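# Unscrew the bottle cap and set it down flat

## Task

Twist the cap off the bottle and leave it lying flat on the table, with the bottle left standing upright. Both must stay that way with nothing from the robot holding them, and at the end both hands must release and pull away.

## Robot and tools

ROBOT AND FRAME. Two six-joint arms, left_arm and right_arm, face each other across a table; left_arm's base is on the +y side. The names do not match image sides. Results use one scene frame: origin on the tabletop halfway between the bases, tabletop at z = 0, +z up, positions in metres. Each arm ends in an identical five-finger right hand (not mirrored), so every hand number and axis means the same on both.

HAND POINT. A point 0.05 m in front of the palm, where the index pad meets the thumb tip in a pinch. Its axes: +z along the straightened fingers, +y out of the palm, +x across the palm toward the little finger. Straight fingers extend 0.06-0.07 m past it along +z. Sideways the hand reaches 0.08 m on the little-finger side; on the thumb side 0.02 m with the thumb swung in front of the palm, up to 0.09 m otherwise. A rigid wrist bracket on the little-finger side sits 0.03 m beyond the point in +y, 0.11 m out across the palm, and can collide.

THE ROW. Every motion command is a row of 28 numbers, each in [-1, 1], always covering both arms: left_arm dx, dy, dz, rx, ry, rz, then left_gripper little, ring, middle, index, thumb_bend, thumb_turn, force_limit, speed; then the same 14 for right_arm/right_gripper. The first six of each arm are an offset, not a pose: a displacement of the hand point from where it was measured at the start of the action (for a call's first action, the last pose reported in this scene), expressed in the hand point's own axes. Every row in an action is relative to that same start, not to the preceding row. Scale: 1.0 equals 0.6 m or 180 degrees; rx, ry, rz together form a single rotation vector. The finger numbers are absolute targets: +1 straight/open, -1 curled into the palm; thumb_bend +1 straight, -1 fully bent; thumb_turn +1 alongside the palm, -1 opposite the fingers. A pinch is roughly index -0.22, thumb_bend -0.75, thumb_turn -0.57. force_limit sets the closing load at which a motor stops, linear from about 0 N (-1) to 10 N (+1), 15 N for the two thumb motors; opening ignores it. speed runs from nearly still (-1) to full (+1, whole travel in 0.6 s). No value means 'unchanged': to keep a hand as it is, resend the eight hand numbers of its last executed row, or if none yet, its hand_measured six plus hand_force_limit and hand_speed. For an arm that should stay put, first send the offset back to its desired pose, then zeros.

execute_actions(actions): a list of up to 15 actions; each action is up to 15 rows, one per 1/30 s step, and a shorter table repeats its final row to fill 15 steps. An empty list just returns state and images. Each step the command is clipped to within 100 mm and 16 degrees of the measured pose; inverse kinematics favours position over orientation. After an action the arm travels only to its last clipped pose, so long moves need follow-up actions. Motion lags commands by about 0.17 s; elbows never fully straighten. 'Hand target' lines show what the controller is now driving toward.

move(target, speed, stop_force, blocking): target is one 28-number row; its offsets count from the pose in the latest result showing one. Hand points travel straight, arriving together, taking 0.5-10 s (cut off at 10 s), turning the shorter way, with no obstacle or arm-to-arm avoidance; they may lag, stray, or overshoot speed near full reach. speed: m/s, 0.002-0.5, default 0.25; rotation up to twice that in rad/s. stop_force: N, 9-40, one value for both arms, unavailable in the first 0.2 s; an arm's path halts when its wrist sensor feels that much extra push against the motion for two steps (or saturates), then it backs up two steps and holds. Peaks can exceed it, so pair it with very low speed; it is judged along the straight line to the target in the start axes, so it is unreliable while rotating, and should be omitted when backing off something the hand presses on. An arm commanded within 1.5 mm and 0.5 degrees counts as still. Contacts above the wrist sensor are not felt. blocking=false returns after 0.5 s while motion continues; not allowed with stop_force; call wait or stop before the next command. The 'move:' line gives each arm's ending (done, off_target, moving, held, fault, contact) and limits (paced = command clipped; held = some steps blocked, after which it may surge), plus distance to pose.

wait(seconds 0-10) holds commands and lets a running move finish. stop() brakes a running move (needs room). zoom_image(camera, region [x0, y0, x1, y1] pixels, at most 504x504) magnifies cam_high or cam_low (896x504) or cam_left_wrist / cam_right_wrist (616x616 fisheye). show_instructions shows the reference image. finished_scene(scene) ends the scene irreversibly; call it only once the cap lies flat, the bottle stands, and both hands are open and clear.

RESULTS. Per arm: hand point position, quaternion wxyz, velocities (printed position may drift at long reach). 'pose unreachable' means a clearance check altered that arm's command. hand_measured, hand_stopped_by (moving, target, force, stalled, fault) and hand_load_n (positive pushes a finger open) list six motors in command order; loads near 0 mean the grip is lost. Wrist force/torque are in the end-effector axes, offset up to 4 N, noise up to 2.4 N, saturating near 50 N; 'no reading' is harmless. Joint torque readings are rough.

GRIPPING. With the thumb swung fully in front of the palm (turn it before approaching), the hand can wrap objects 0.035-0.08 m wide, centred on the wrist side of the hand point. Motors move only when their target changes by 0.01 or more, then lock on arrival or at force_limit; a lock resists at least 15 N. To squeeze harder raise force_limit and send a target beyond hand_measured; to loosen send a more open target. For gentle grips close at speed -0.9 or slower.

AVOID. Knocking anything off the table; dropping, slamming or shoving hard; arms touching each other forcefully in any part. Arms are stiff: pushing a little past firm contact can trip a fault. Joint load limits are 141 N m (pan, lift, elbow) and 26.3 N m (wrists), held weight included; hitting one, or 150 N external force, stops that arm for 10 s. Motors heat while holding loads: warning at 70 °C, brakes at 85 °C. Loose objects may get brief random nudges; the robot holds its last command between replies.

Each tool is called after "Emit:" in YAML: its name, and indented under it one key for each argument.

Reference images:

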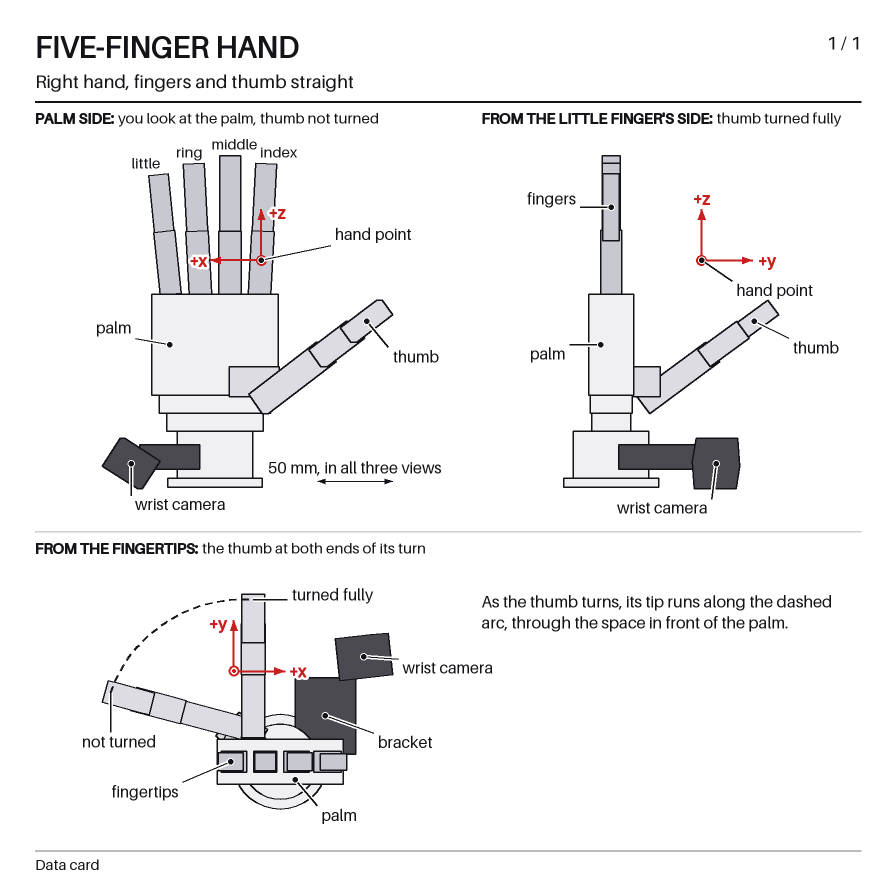

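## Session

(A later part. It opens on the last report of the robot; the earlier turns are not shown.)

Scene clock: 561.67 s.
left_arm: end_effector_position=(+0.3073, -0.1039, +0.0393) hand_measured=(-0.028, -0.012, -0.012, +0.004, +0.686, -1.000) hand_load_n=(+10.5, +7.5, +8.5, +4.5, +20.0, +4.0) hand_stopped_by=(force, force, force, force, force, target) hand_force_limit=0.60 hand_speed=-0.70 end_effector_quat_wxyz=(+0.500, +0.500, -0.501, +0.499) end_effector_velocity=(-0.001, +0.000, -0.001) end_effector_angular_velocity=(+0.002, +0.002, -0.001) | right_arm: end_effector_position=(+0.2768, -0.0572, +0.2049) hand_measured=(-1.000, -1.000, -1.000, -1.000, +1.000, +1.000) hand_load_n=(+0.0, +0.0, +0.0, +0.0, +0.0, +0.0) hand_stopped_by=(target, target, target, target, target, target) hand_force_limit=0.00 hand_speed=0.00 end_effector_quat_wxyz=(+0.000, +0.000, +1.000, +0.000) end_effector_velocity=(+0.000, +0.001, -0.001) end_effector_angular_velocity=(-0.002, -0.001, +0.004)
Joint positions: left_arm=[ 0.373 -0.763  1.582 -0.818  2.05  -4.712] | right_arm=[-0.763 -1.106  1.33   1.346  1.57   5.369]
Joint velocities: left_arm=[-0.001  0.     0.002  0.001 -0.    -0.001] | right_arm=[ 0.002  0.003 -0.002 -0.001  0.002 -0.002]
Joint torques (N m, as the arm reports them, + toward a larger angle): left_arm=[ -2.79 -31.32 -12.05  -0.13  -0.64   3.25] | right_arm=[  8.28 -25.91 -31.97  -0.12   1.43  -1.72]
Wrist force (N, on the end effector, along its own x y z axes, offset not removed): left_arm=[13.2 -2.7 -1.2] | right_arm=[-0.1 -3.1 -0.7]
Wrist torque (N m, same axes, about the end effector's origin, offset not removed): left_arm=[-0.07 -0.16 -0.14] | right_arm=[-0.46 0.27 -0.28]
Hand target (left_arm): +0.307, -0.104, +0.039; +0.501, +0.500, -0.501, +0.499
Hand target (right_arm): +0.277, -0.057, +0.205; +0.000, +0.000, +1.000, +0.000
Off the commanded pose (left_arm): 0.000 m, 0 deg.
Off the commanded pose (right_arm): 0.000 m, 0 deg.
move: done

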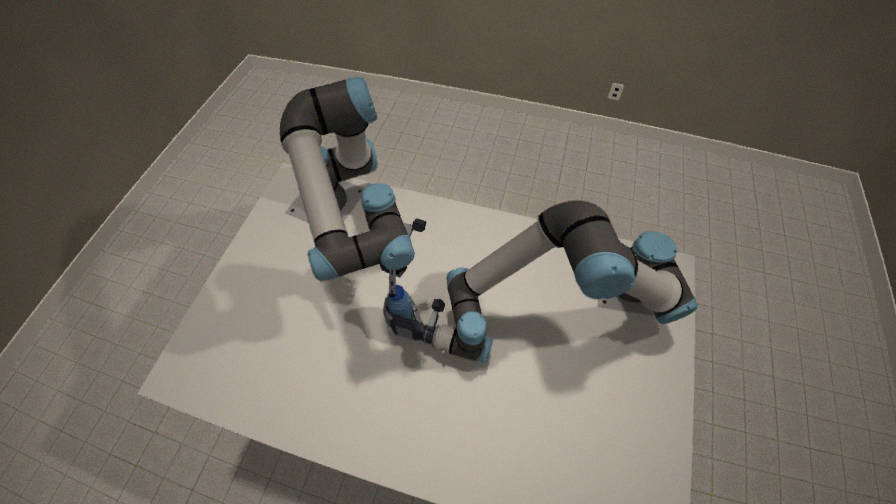

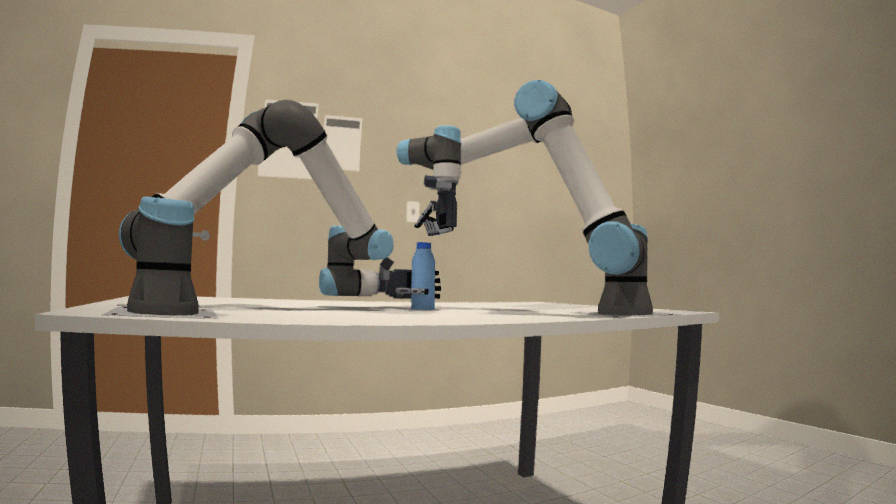

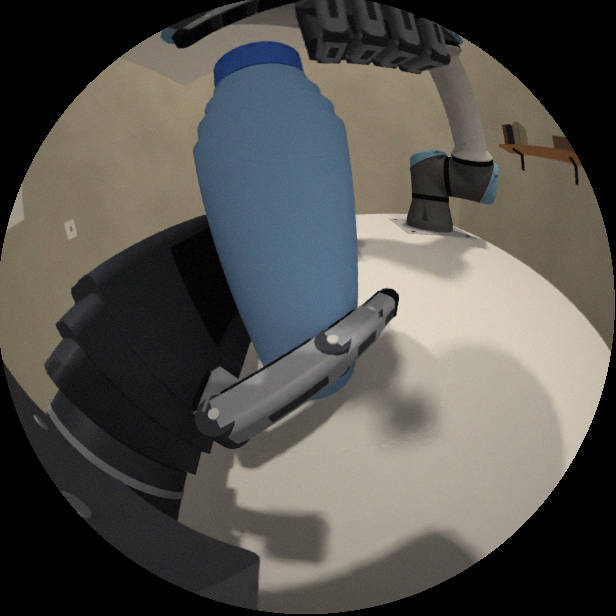

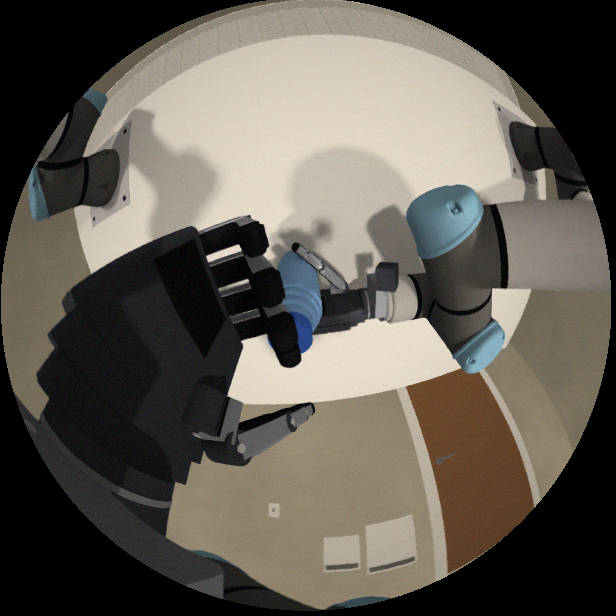

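Emit:
move:
  target: [0,0,0,0,0,0,-0.8,-0.8,-0.8,-0.8,-0.8,-1,0.6,-0.7, 0,0.0167,0.03,0,0,0,-1,-1,-1,-1,1,1,0,0]
  speed: 0.05

Emit:
zoom_image:
  camera: "cam_low"
  region: [380, 170, 480, 280]

Emit:
zoom_image:
  camera: "cam_left_wrist"
  region: [120, 0, 470, 150]

Scene clock: 622.23 s.
left_arm: end_effector_position=(+0.3073, -0.1039, +0.0393) hand_measured=(-0.028, -0.012, -0.012, +0.004, +0.686, -1.000) hand_load_n=(+10.5, +7.5, +8.5, +4.5, +20.0, +4.0) hand_stopped_by=(force, force, force, force, force, target) hand_force_limit=0.60 hand_speed=-0.70 end_effector_quat_wxyz=(+0.501, +0.500, -0.501, +0.499) end_effector_velocity=(-0.000, +0.001, -0.001) end_effector_angular_velocity=(+0.001, +0.000, +0.000) | right_arm: end_effector_position=(+0.2767, -0.0473, +0.1870) hand_measured=(-1.000, -1.000, -1.000, -1.000, +1.000, +1.000) hand_load_n=(+0.0, +0.0, +0.0, +0.0, +0.0, +0.0) hand_stopped_by=(target, target, target, target, target, target) hand_force_limit=0.00 hand_speed=0.00 end_effector_quat_wxyz=(+0.000, +0.000, +1.000, +0.000) end_effector_velocity=(-0.001, +0.001, -0.003) end_effector_angular_velocity=(-0.001, +0.001, +0.002)
Joint positions: left_arm=[ 0.373 -0.763  1.582 -0.818  2.05  -4.712] | right_arm=[-0.747 -1.076  1.332  1.314  1.57   5.385]
Joint velocities: left_arm=[0.    0.    0.001 0.    0.    0.   ] | right_arm=[ 0.002  0.004  0.002 -0.004 -0.    -0.   ]
Joint torques (N m, as the arm reports them, + toward a larger angle): left_arm=[ -1.69 -33.77 -11.29  -0.11  -0.63   3.24] | right_arm=[  6.53 -25.95 -12.23  -0.28  -1.59   1.96]
Wrist force (N, on the end effector, along its own x y z axes, offset not removed): left_arm=[13.9 0.8 -0.8] | right_arm=[-0.1 -4.9 -2.9]
Wrist torque (N m, same axes, about the end effector's origin, offset not removed): left_arm=[0.49 -0.39 -0.02] | right_arm=[-0.52 0.17 -0.30]
Hand target (left_arm): +0.307, -0.104, +0.039; +0.500, +0.500, -0.501, +0.499
Hand target (right_arm): +0.277, -0.047, +0.187; +0.000, +0.000, +1.000, +0.000
Off the commanded pose (left_arm): 0.000 m, 0 deg.
Off the commanded pose (right_arm): 0.000 m, 0 deg.
move: done

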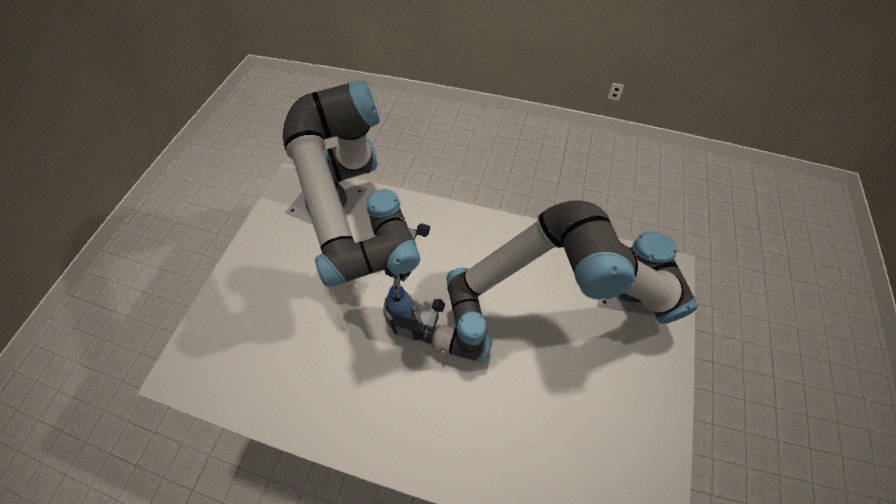

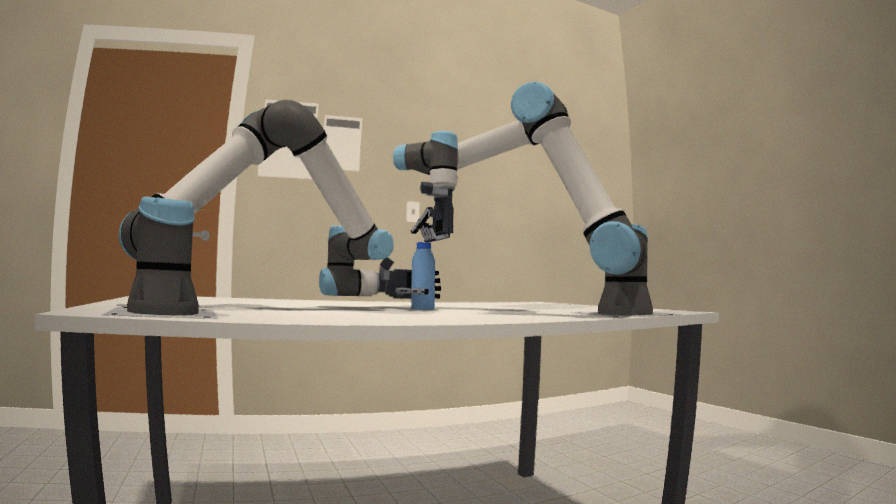

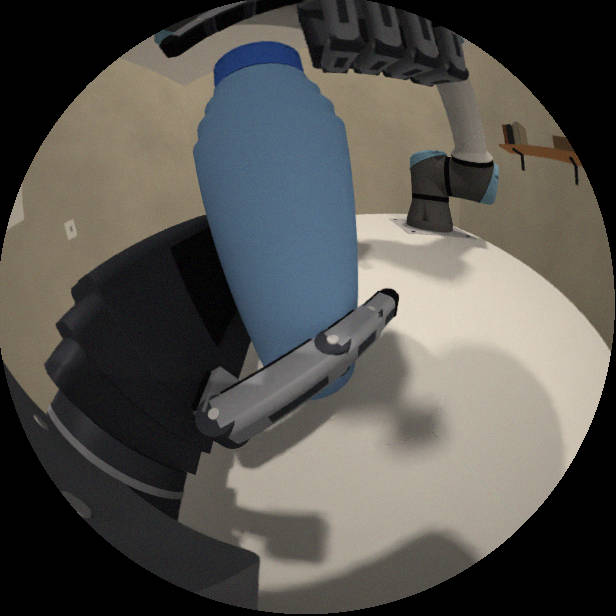

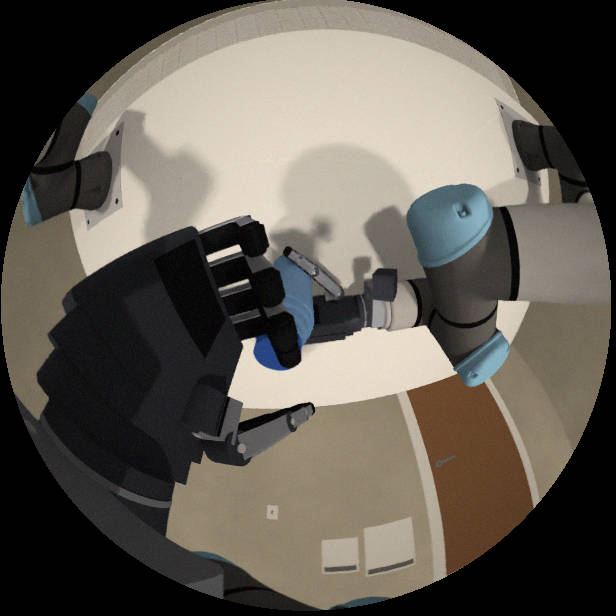

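Region (380, 170, 480, 280) of cam_low's 896x504 image, scaled by 4.582, with more detail than that image has; it fills the left 458 columns of this view, and the rest is white.

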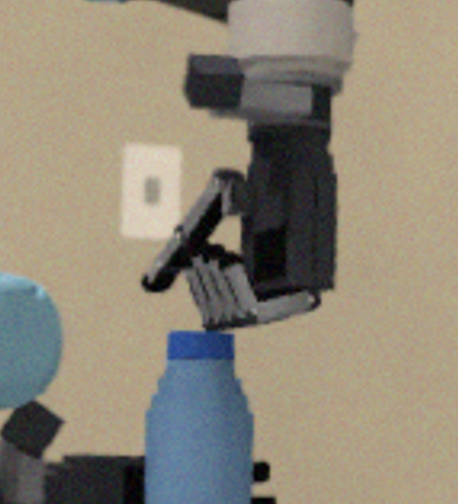

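Region (120, 0, 470, 150) of cam_left_wrist's 616x616 image, scaled by 1.440, with more detail than that image has; it fills the top 216 rows of this view, and the rest is white.

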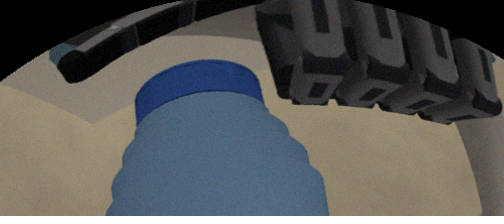

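Emit:
execute_actions:
  actions: []

Scene clock: 650.03 s.
left_arm: end_effector_position=(+0.3073, -0.1039, +0.0393) hand_measured=(-0.028, -0.012, -0.012, +0.004, +0.686, -1.000) hand_load_n=(+10.5, +7.5, +8.5, +4.5, +20.0, +4.0) hand_stopped_by=(force, force, force, force, force, target) hand_force_limit=0.60 hand_speed=-0.70 end_effector_quat_wxyz=(+0.500, +0.500, -0.501, +0.499) end_effector_velocity=(+0.001, +0.000, +0.000) end_effector_angular_velocity=(-0.001, -0.000, +0.001) | right_arm: end_effector_position=(+0.2768, -0.0472, +0.1869) hand_measured=(-1.000, -1.000, -1.000, -1.000, +1.000, +1.000) hand_load_n=(+0.0, +0.0, +0.0, +0.0, +0.0, +0.0) hand_stopped_by=(target, target, target, target, target, target) hand_force_limit=0.00 hand_speed=0.00 end_effector_quat_wxyz=(+0.000, +0.000, +1.000, +0.000) end_effector_velocity=(+0.000, +0.000, -0.000) end_effector_angular_velocity=(-0.000, +0.000, -0.002)
Joint positions: left_arm=[ 0.373 -0.763  1.582 -0.818  2.05  -4.712] | right_arm=[-0.747 -1.076  1.332  1.314  1.57   5.385]
Joint velocities: left_arm=[ 0.001 -0.     0.    -0.     0.    -0.   ] | right_arm=[-0.     0.    -0.     0.    -0.     0.001]
Joint torques (N m, as the arm reports them, + toward a larger angle): left_arm=[ -1.87 -24.76 -12.22  -0.05  -0.54   3.03] | right_arm=[  6.87 -24.96 -32.55  -0.34   0.03   2.39]
Wrist force (N, on the end effector, along its own x y z axes, offset not removed): left_arm=[16.1 -1.1 2.2] | right_arm=[-0.4 -3.1 -3.0]
Wrist torque (N m, same axes, about the end effector's origin, offset not removed): left_arm=[-0.14 -0.86 0.00] | right_arm=[-0.22 0.28 -0.30]
Hand target (left_arm): +0.307, -0.104, +0.039; +0.500, +0.500, -0.501, +0.499
Hand target (right_arm): +0.277, -0.047, +0.187; +0.000, +0.000, +1.000, +0.000
Off the commanded pose (left_arm): 0.000 m, 0 deg.
Off the commanded pose (right_arm): 0.000 m, 0 deg.

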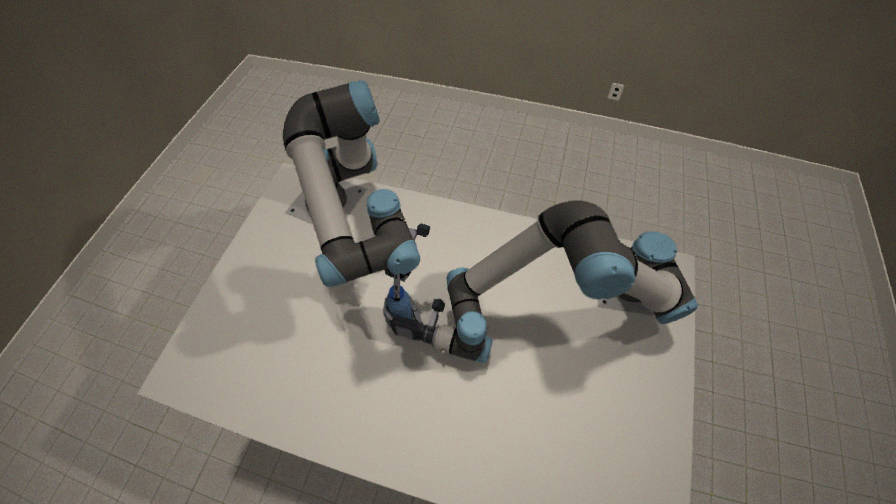

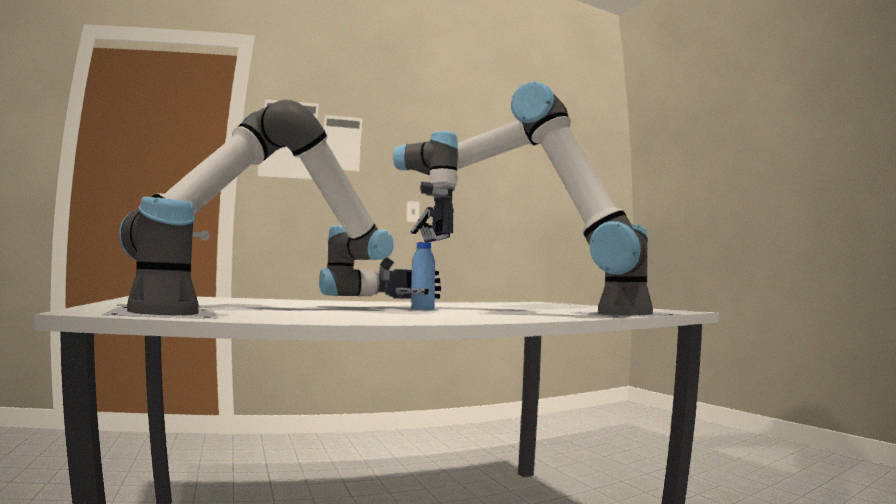

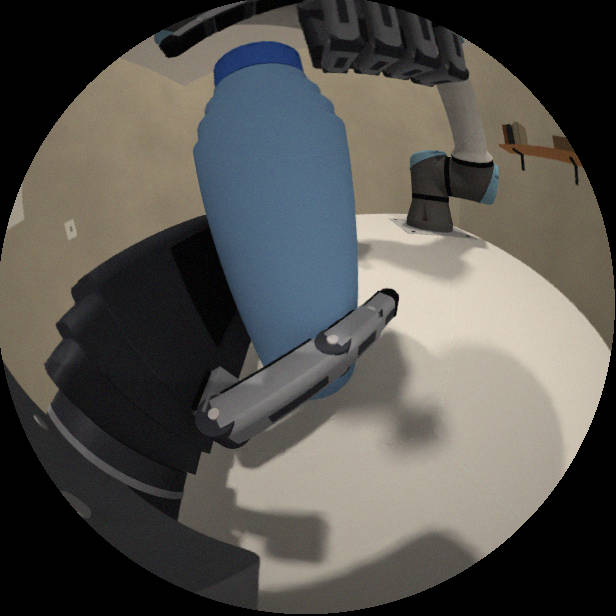

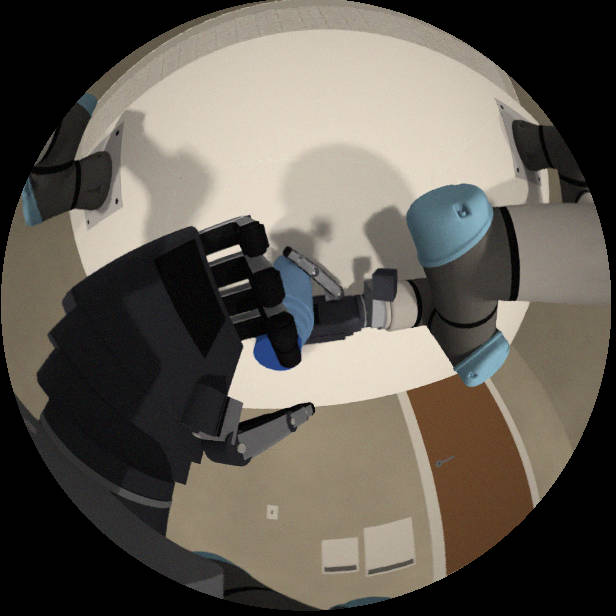

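Emit:
zoom_image:
  camera: "cam_low"
  region: [370, 170, 490, 270]

Emit:
zoom_image:
  camera: "cam_right_wrist"
  region: [180, 220, 400, 480]

Region (370, 170, 490, 270) of cam_low's 896x504 image, scaled by 4.200, with more detail than that image has.

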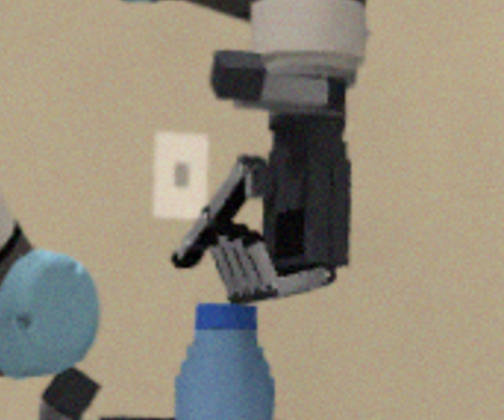

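Region (180, 220, 400, 480) of cam_right_wrist's 616x616 image, scaled by 1.938, with more detail than that image has; it fills the left 426 columns of this view, and the rest is white.

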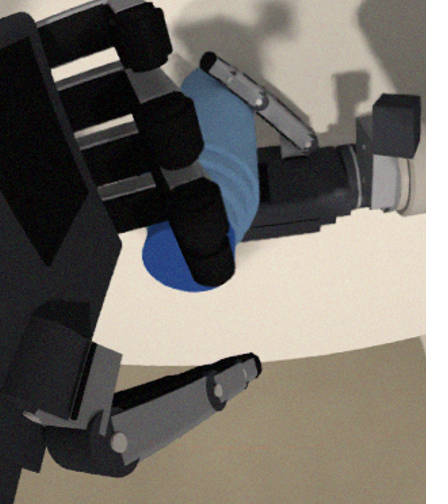

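Emit:
move:
  target: [0,0,0,0,0,0,-0.8,-0.8,-0.8,-0.8,-0.8,-1,0.6,-0.7, 0,0,0.0167,0,0,0,-1,-1,-1,-1,1,1,0,0]
  speed: 0.01
  stop_force: 9

Emit:
zoom_image:
  camera: "cam_left_wrist"
  region: [140, 0, 480, 160]

Emit:
zoom_image:
  camera: "cam_low"
  region: [370, 170, 490, 270]

Scene clock: 689.40 s.
left_arm: end_effector_position=(+0.3073, -0.1039, +0.0393) hand_measured=(-0.028, -0.012, -0.012, +0.004, +0.686, -1.000) hand_load_n=(+10.5, +7.5, +8.5, +4.5, +20.0, +4.0) hand_stopped_by=(force, force, force, force, force, target) hand_force_limit=0.60 hand_speed=-0.70 end_effector_quat_wxyz=(+0.500, +0.500, -0.501, +0.499) end_effector_velocity=(-0.000, +0.001, -0.001) end_effector_angular_velocity=(+0.003, +0.001, -0.000) | right_arm: end_effector_position=(+0.2768, -0.0472, +0.1770) hand_measured=(-1.000, -1.000, -1.000, -1.000, +1.000, +1.000) hand_load_n=(+0.0, +0.0, +0.0, +0.0, +0.0, +0.0) hand_stopped_by=(target, target, target, target, target, target) hand_force_limit=0.00 hand_speed=0.00 end_effector_quat_wxyz=(+0.000, +0.000, +1.000, +0.000) end_effector_velocity=(-0.000, -0.000, -0.003) end_effector_angular_velocity=(-0.001, +0.001, -0.000)
Joint positions: left_arm=[ 0.373 -0.763  1.582 -0.818  2.05  -4.712] | right_arm=[-0.747 -1.07   1.348  1.292  1.57   5.385]
Joint velocities: left_arm=[ 0.    -0.     0.002  0.001  0.     0.   ] | right_arm=[-0.     0.002  0.005 -0.004  0.    -0.   ]
Joint torques (N m, as the arm reports them, + toward a larger angle): left_arm=[ -1.64 -24.58 -11.75  -0.1   -0.65   3.23] | right_arm=[  6.29 -24.19  -5.45  -0.36   1.62   1.52]
Wrist force (N, on the end effector, along its own x y z axes, offset not removed): left_arm=[16.0 -2.2 4.2] | right_arm=[-0.7 -3.1 -4.5]
Wrist torque (N m, same axes, about the end effector's origin, offset not removed): left_arm=[-0.35 -0.97 0.03] | right_arm=[-0.08 0.39 -0.31]
Hand target (left_arm): +0.307, -0.104, +0.039; +0.500, +0.500, -0.501, +0.499
Hand target (right_arm): +0.277, -0.047, +0.177; +0.000, +0.000, +1.000, +0.000
Off the commanded pose (left_arm): 0.000 m, 0 deg.
Off the commanded pose (right_arm): 0.000 m, 0 deg.
move: done

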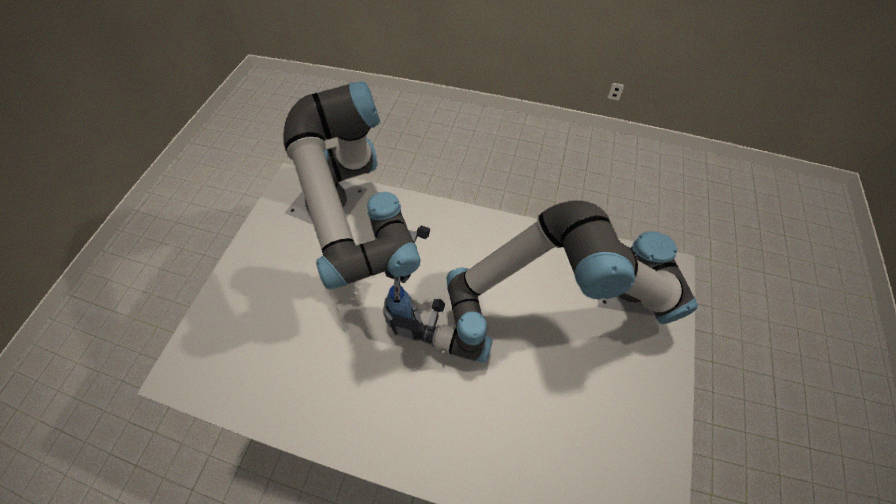

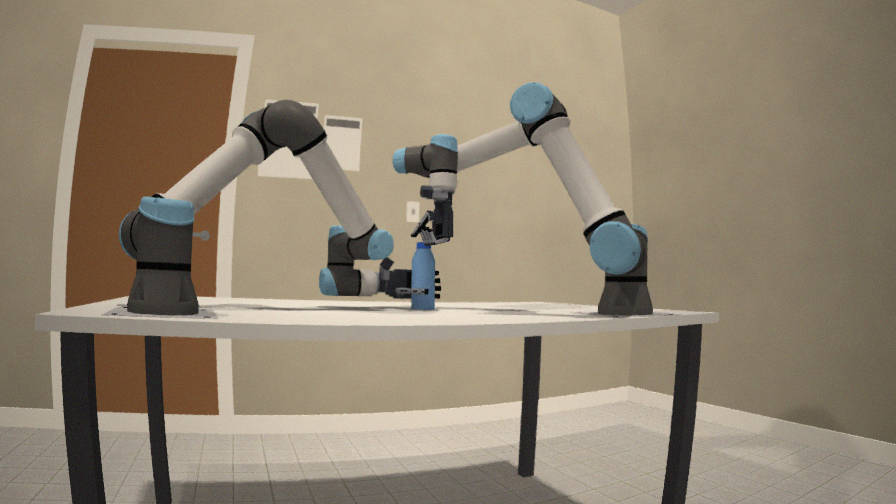

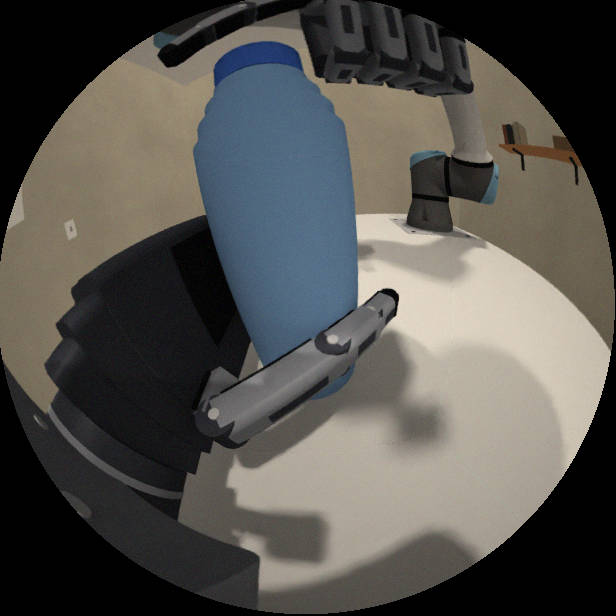

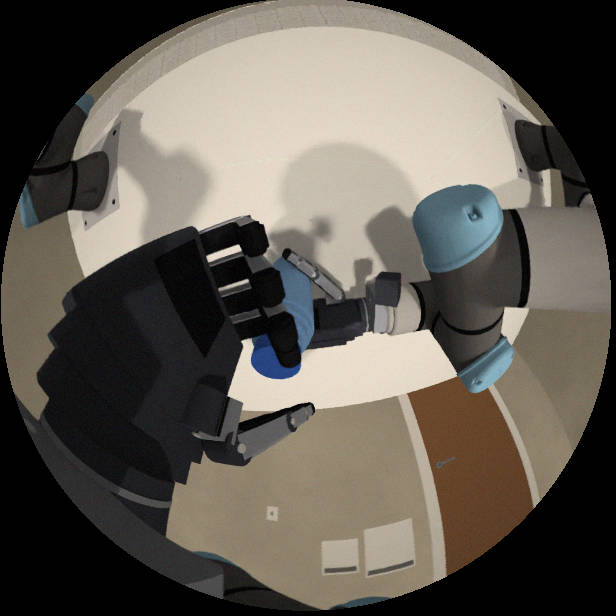

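Region (140, 0, 480, 160) of cam_left_wrist's 616x616 image, scaled by 1.482, with more detail than that image has; it fills the top 237 rows of this view, and the rest is white.

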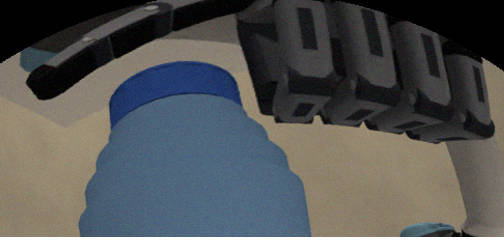

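Region (370, 170, 490, 270) of cam_low's 896x504 image, scaled by 4.200, with more detail than that image has.

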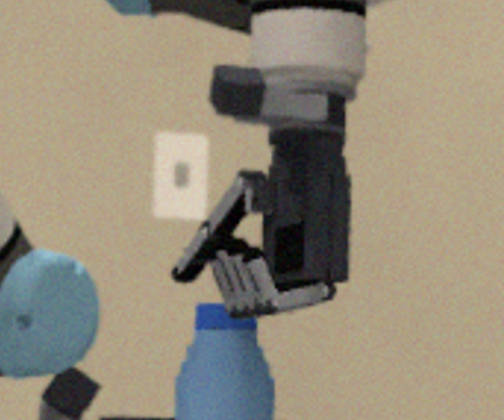

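Emit:
move:
  target: [0,0,0,0,0,0,-0.8,-0.8,-0.8,-0.8,-0.8,-1,0.6,-0.7, 0,0,0.0117,0,0,0,-1,-1,-1,-1,0.3,1,0,-0.5]
  speed: 0.01
  stop_force: 9

Emit:
zoom_image:
  camera: "cam_left_wrist"
  region: [140, 0, 480, 160]

Emit:
zoom_image:
  camera: "cam_low"
  region: [370, 170, 490, 270]

Scene clock: 706.10 s.
left_arm: end_effector_position=(+0.3073, -0.1039, +0.0393) hand_measured=(-0.028, -0.012, -0.012, +0.004, +0.686, -1.000) hand_load_n=(+10.5, +7.5, +8.5, +4.5, +20.0, +4.0) hand_stopped_by=(force, force, force, force, force, target) hand_force_limit=0.60 hand_speed=-0.70 end_effector_quat_wxyz=(+0.500, +0.500, -0.501, +0.499) end_effector_velocity=(-0.000, -0.000, +0.000) end_effector_angular_velocity=(-0.001, +0.002, +0.000) | right_arm: end_effector_position=(+0.2768, -0.0472, +0.1700) hand_measured=(-1.000, -1.000, -1.000, -1.000, +0.306, +1.000) hand_load_n=(+0.0, +0.0, +0.0, +0.0, +4.5, +0.0) hand_stopped_by=(target, target, target, target, target, target) hand_force_limit=0.00 hand_speed=-0.50 end_effector_quat_wxyz=(+0.000, +0.000, +1.000, +0.000) end_effector_velocity=(+0.000, +0.000, -0.000) end_effector_angular_velocity=(-0.000, +0.000, -0.000)
Joint positions: left_arm=[ 0.373 -0.763  1.582 -0.818  2.05  -4.712] | right_arm=[-0.747 -1.065  1.36   1.275  1.57   5.385]
Joint velocities: left_arm=[-0.     0.     0.    -0.001 -0.    -0.002] | right_arm=[ 0.     0.001 -0.001  0.     0.     0.   ]
Joint torques (N m, as the arm reports them, + toward a larger angle): left_arm=[ -1.21 -24.46 -11.84  -0.17  -0.58   3.31] | right_arm=[ -3.99 -27.19  -4.59   1.25   0.65  -2.1 ]
Wrist force (N, on the end effector, along its own x y z axes, offset not removed): left_arm=[10.7 1.9 4.2] | right_arm=[-4.4 -0.7 -7.5]
Wrist torque (N m, same axes, about the end effector's origin, offset not removed): left_arm=[-0.19 -0.07 -0.20] | right_arm=[0.23 0.30 -0.37]
Hand target (left_arm): +0.307, -0.104, +0.039; +0.500, +0.500, -0.501, +0.499
Hand target (right_arm): +0.277, -0.047, +0.170; +0.000, +0.000, +1.000, +0.000
Off the commanded pose (left_arm): 0.000 m, 0 deg.
Off the commanded pose (right_arm): 0.000 m, 0 deg.
move: done

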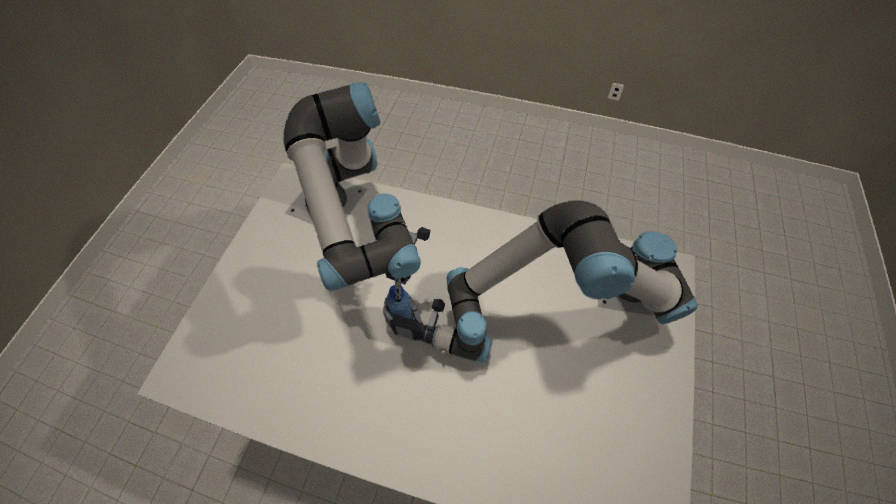

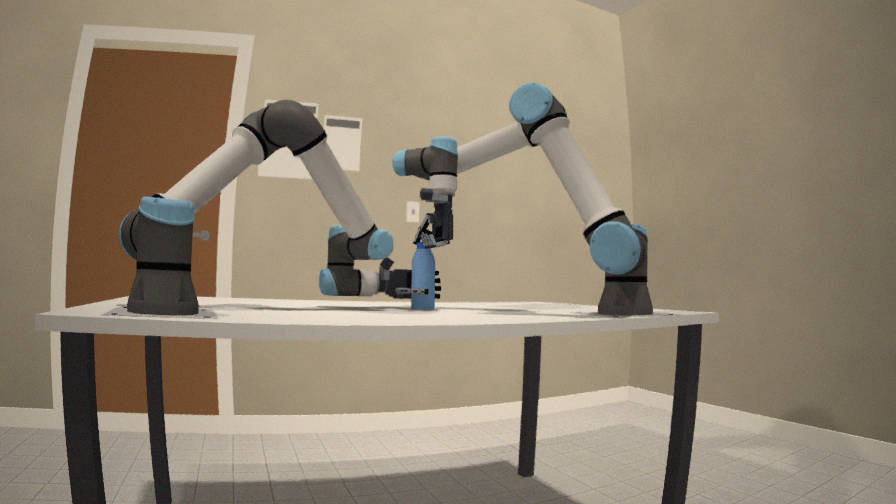

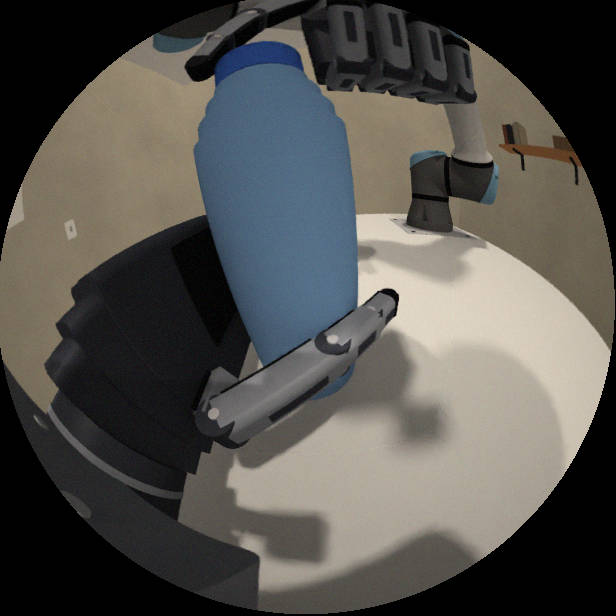

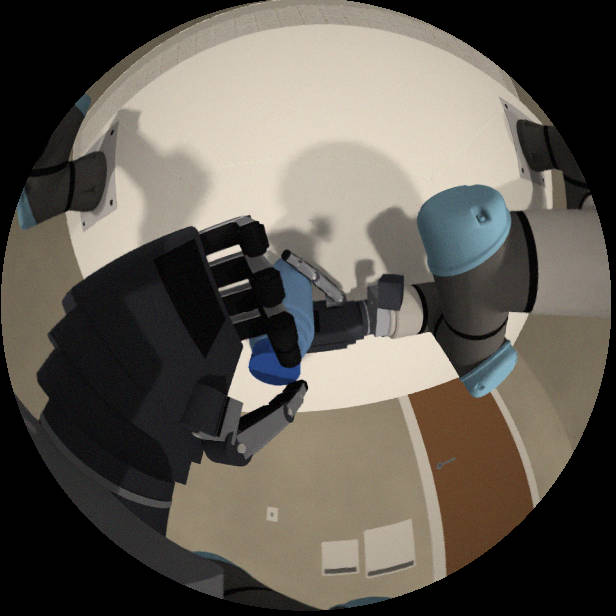

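Region (140, 0, 480, 160) of cam_left_wrist's 616x616 image, scaled by 1.482, with more detail than that image has; it fills the top 237 rows of this view, and the rest is white.

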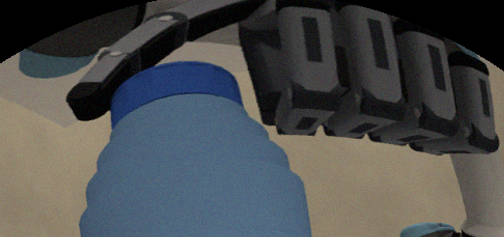

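Region (370, 170, 490, 270) of cam_low's 896x504 image, scaled by 4.200, with more detail than that image has.

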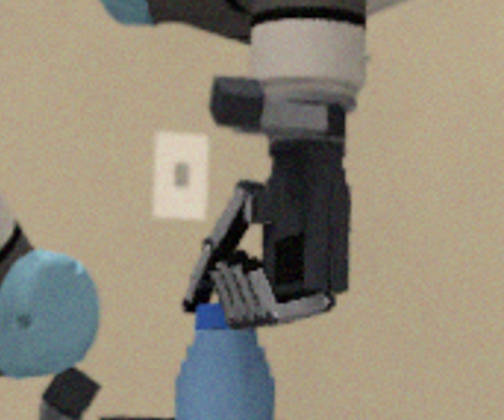

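Emit:
move:
  target: [0,0,0,0,0,0,-0.8,-0.8,-0.8,-0.8,-0.8,-1,0.6,-0.7, -0.02,0,0,0,0,0,-1,-1,-1,-1,0.3,1,0,-0.5]
  speed: 0.003
  stop_force: 9

Emit:
zoom_image:
  camera: "cam_left_wrist"
  region: [140, 0, 480, 160]

Scene clock: 721.80 s.
left_arm: end_effector_position=(+0.3073, -0.1039, +0.0393) hand_measured=(-0.028, -0.012, -0.012, +0.004, +0.686, -1.000) hand_load_n=(+10.5, +7.5, +8.0, +4.5, +20.0, +3.5) hand_stopped_by=(force, force, force, force, force, target) hand_force_limit=0.60 hand_speed=-0.70 end_effector_quat_wxyz=(+0.500, +0.500, -0.501, +0.499) end_effector_velocity=(-0.001, +0.000, -0.001) end_effector_angular_velocity=(+0.001, +0.000, -0.001) | right_arm: end_effector_position=(+0.2887, -0.0472, +0.1700) hand_measured=(-1.000, -1.000, -1.000, -1.000, +0.304, +1.000) hand_load_n=(+0.0, +0.0, +0.0, +0.0, +0.0, +0.0) hand_stopped_by=(target, target, target, target, target, target) hand_force_limit=0.00 hand_speed=-0.50 end_effector_quat_wxyz=(+0.000, +0.000, +1.000, +0.000) end_effector_velocity=(+0.001, -0.000, -0.000) end_effector_angular_velocity=(-0.000, +0.000, +0.000)
Joint positions: left_arm=[ 0.373 -0.763  1.582 -0.818  2.05  -4.712] | right_arm=[-0.762 -1.048  1.333  1.285  1.57   5.37 ]
Joint velocities: left_arm=[-0.001 -0.     0.002 -0.    -0.     0.   ] | right_arm=[-0.001  0.001 -0.001  0.     0.    -0.001]
Joint torques (N m, as the arm reports them, + toward a larger angle): left_arm=[ -1.73 -26.74 -12.03  -0.21  -0.57   2.56] | right_arm=[ -4.91 -26.99 -33.05   5.17   1.52  -2.92]
Wrist force (N, on the end effector, along its own x y z axes, offset not removed): left_arm=[13.0 2.2 2.9] | right_arm=[-0.9 -2.8 -1.1]
Wrist torque (N m, same axes, about the end effector's origin, offset not removed): left_arm=[0.30 -0.38 -0.01] | right_arm=[-0.27 0.25 -0.33]
Hand target (left_arm): +0.307, -0.104, +0.039; +0.500, +0.500, -0.501, +0.499
Hand target (right_arm): +0.289, -0.047, +0.170; +0.000, +0.000, +1.000, +0.000
Off the commanded pose (left_arm): 0.000 m, 0 deg.
Off the commanded pose (right_arm): 0.000 m, 0 deg.
move: done

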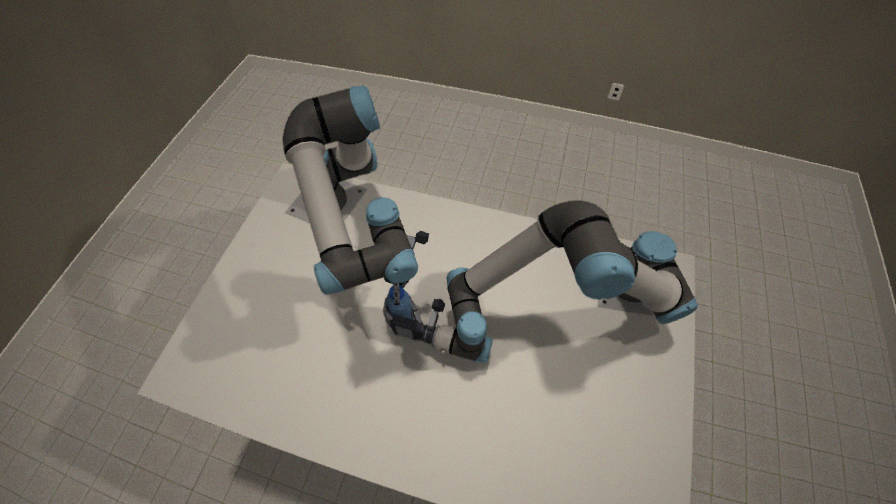

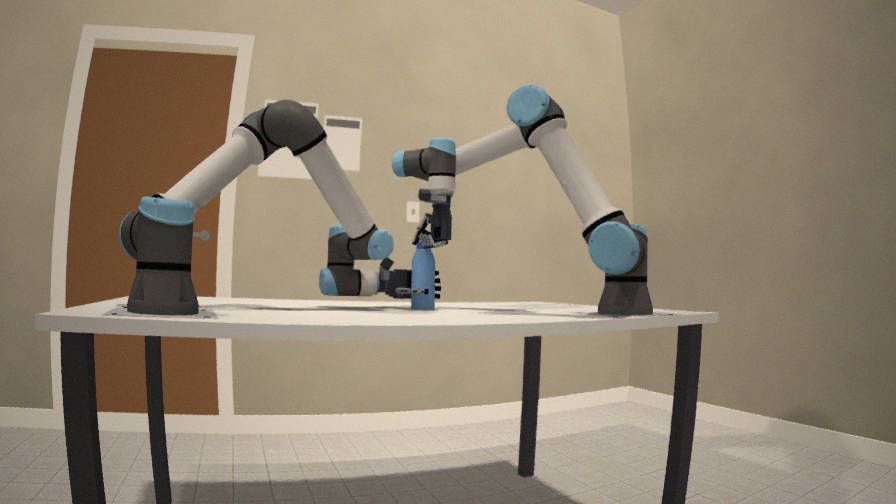

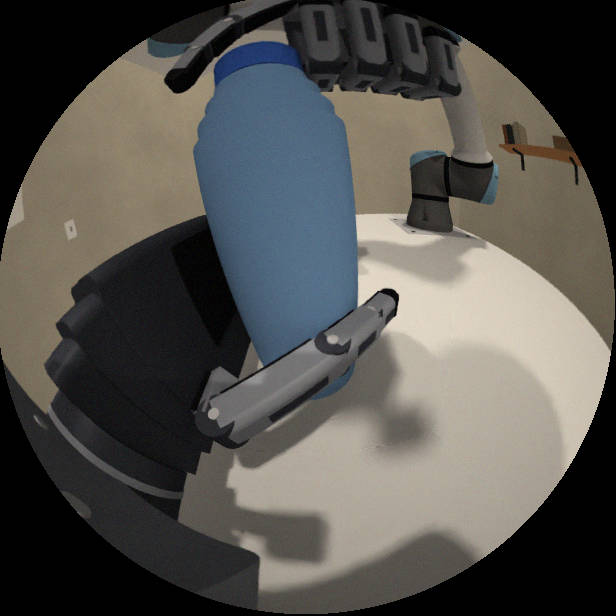

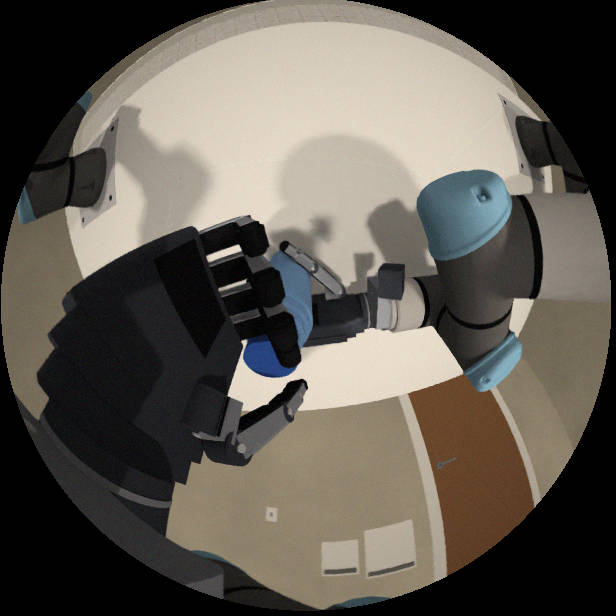

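Region (140, 0, 480, 160) of cam_left_wrist's 616x616 image, scaled by 1.482, with more detail than that image has; it fills the top 237 rows of this view, and the rest is white.

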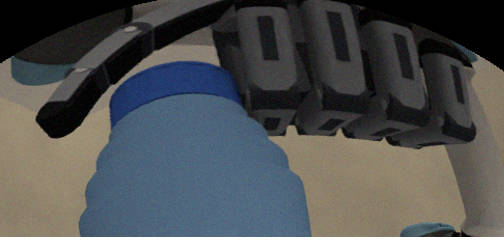

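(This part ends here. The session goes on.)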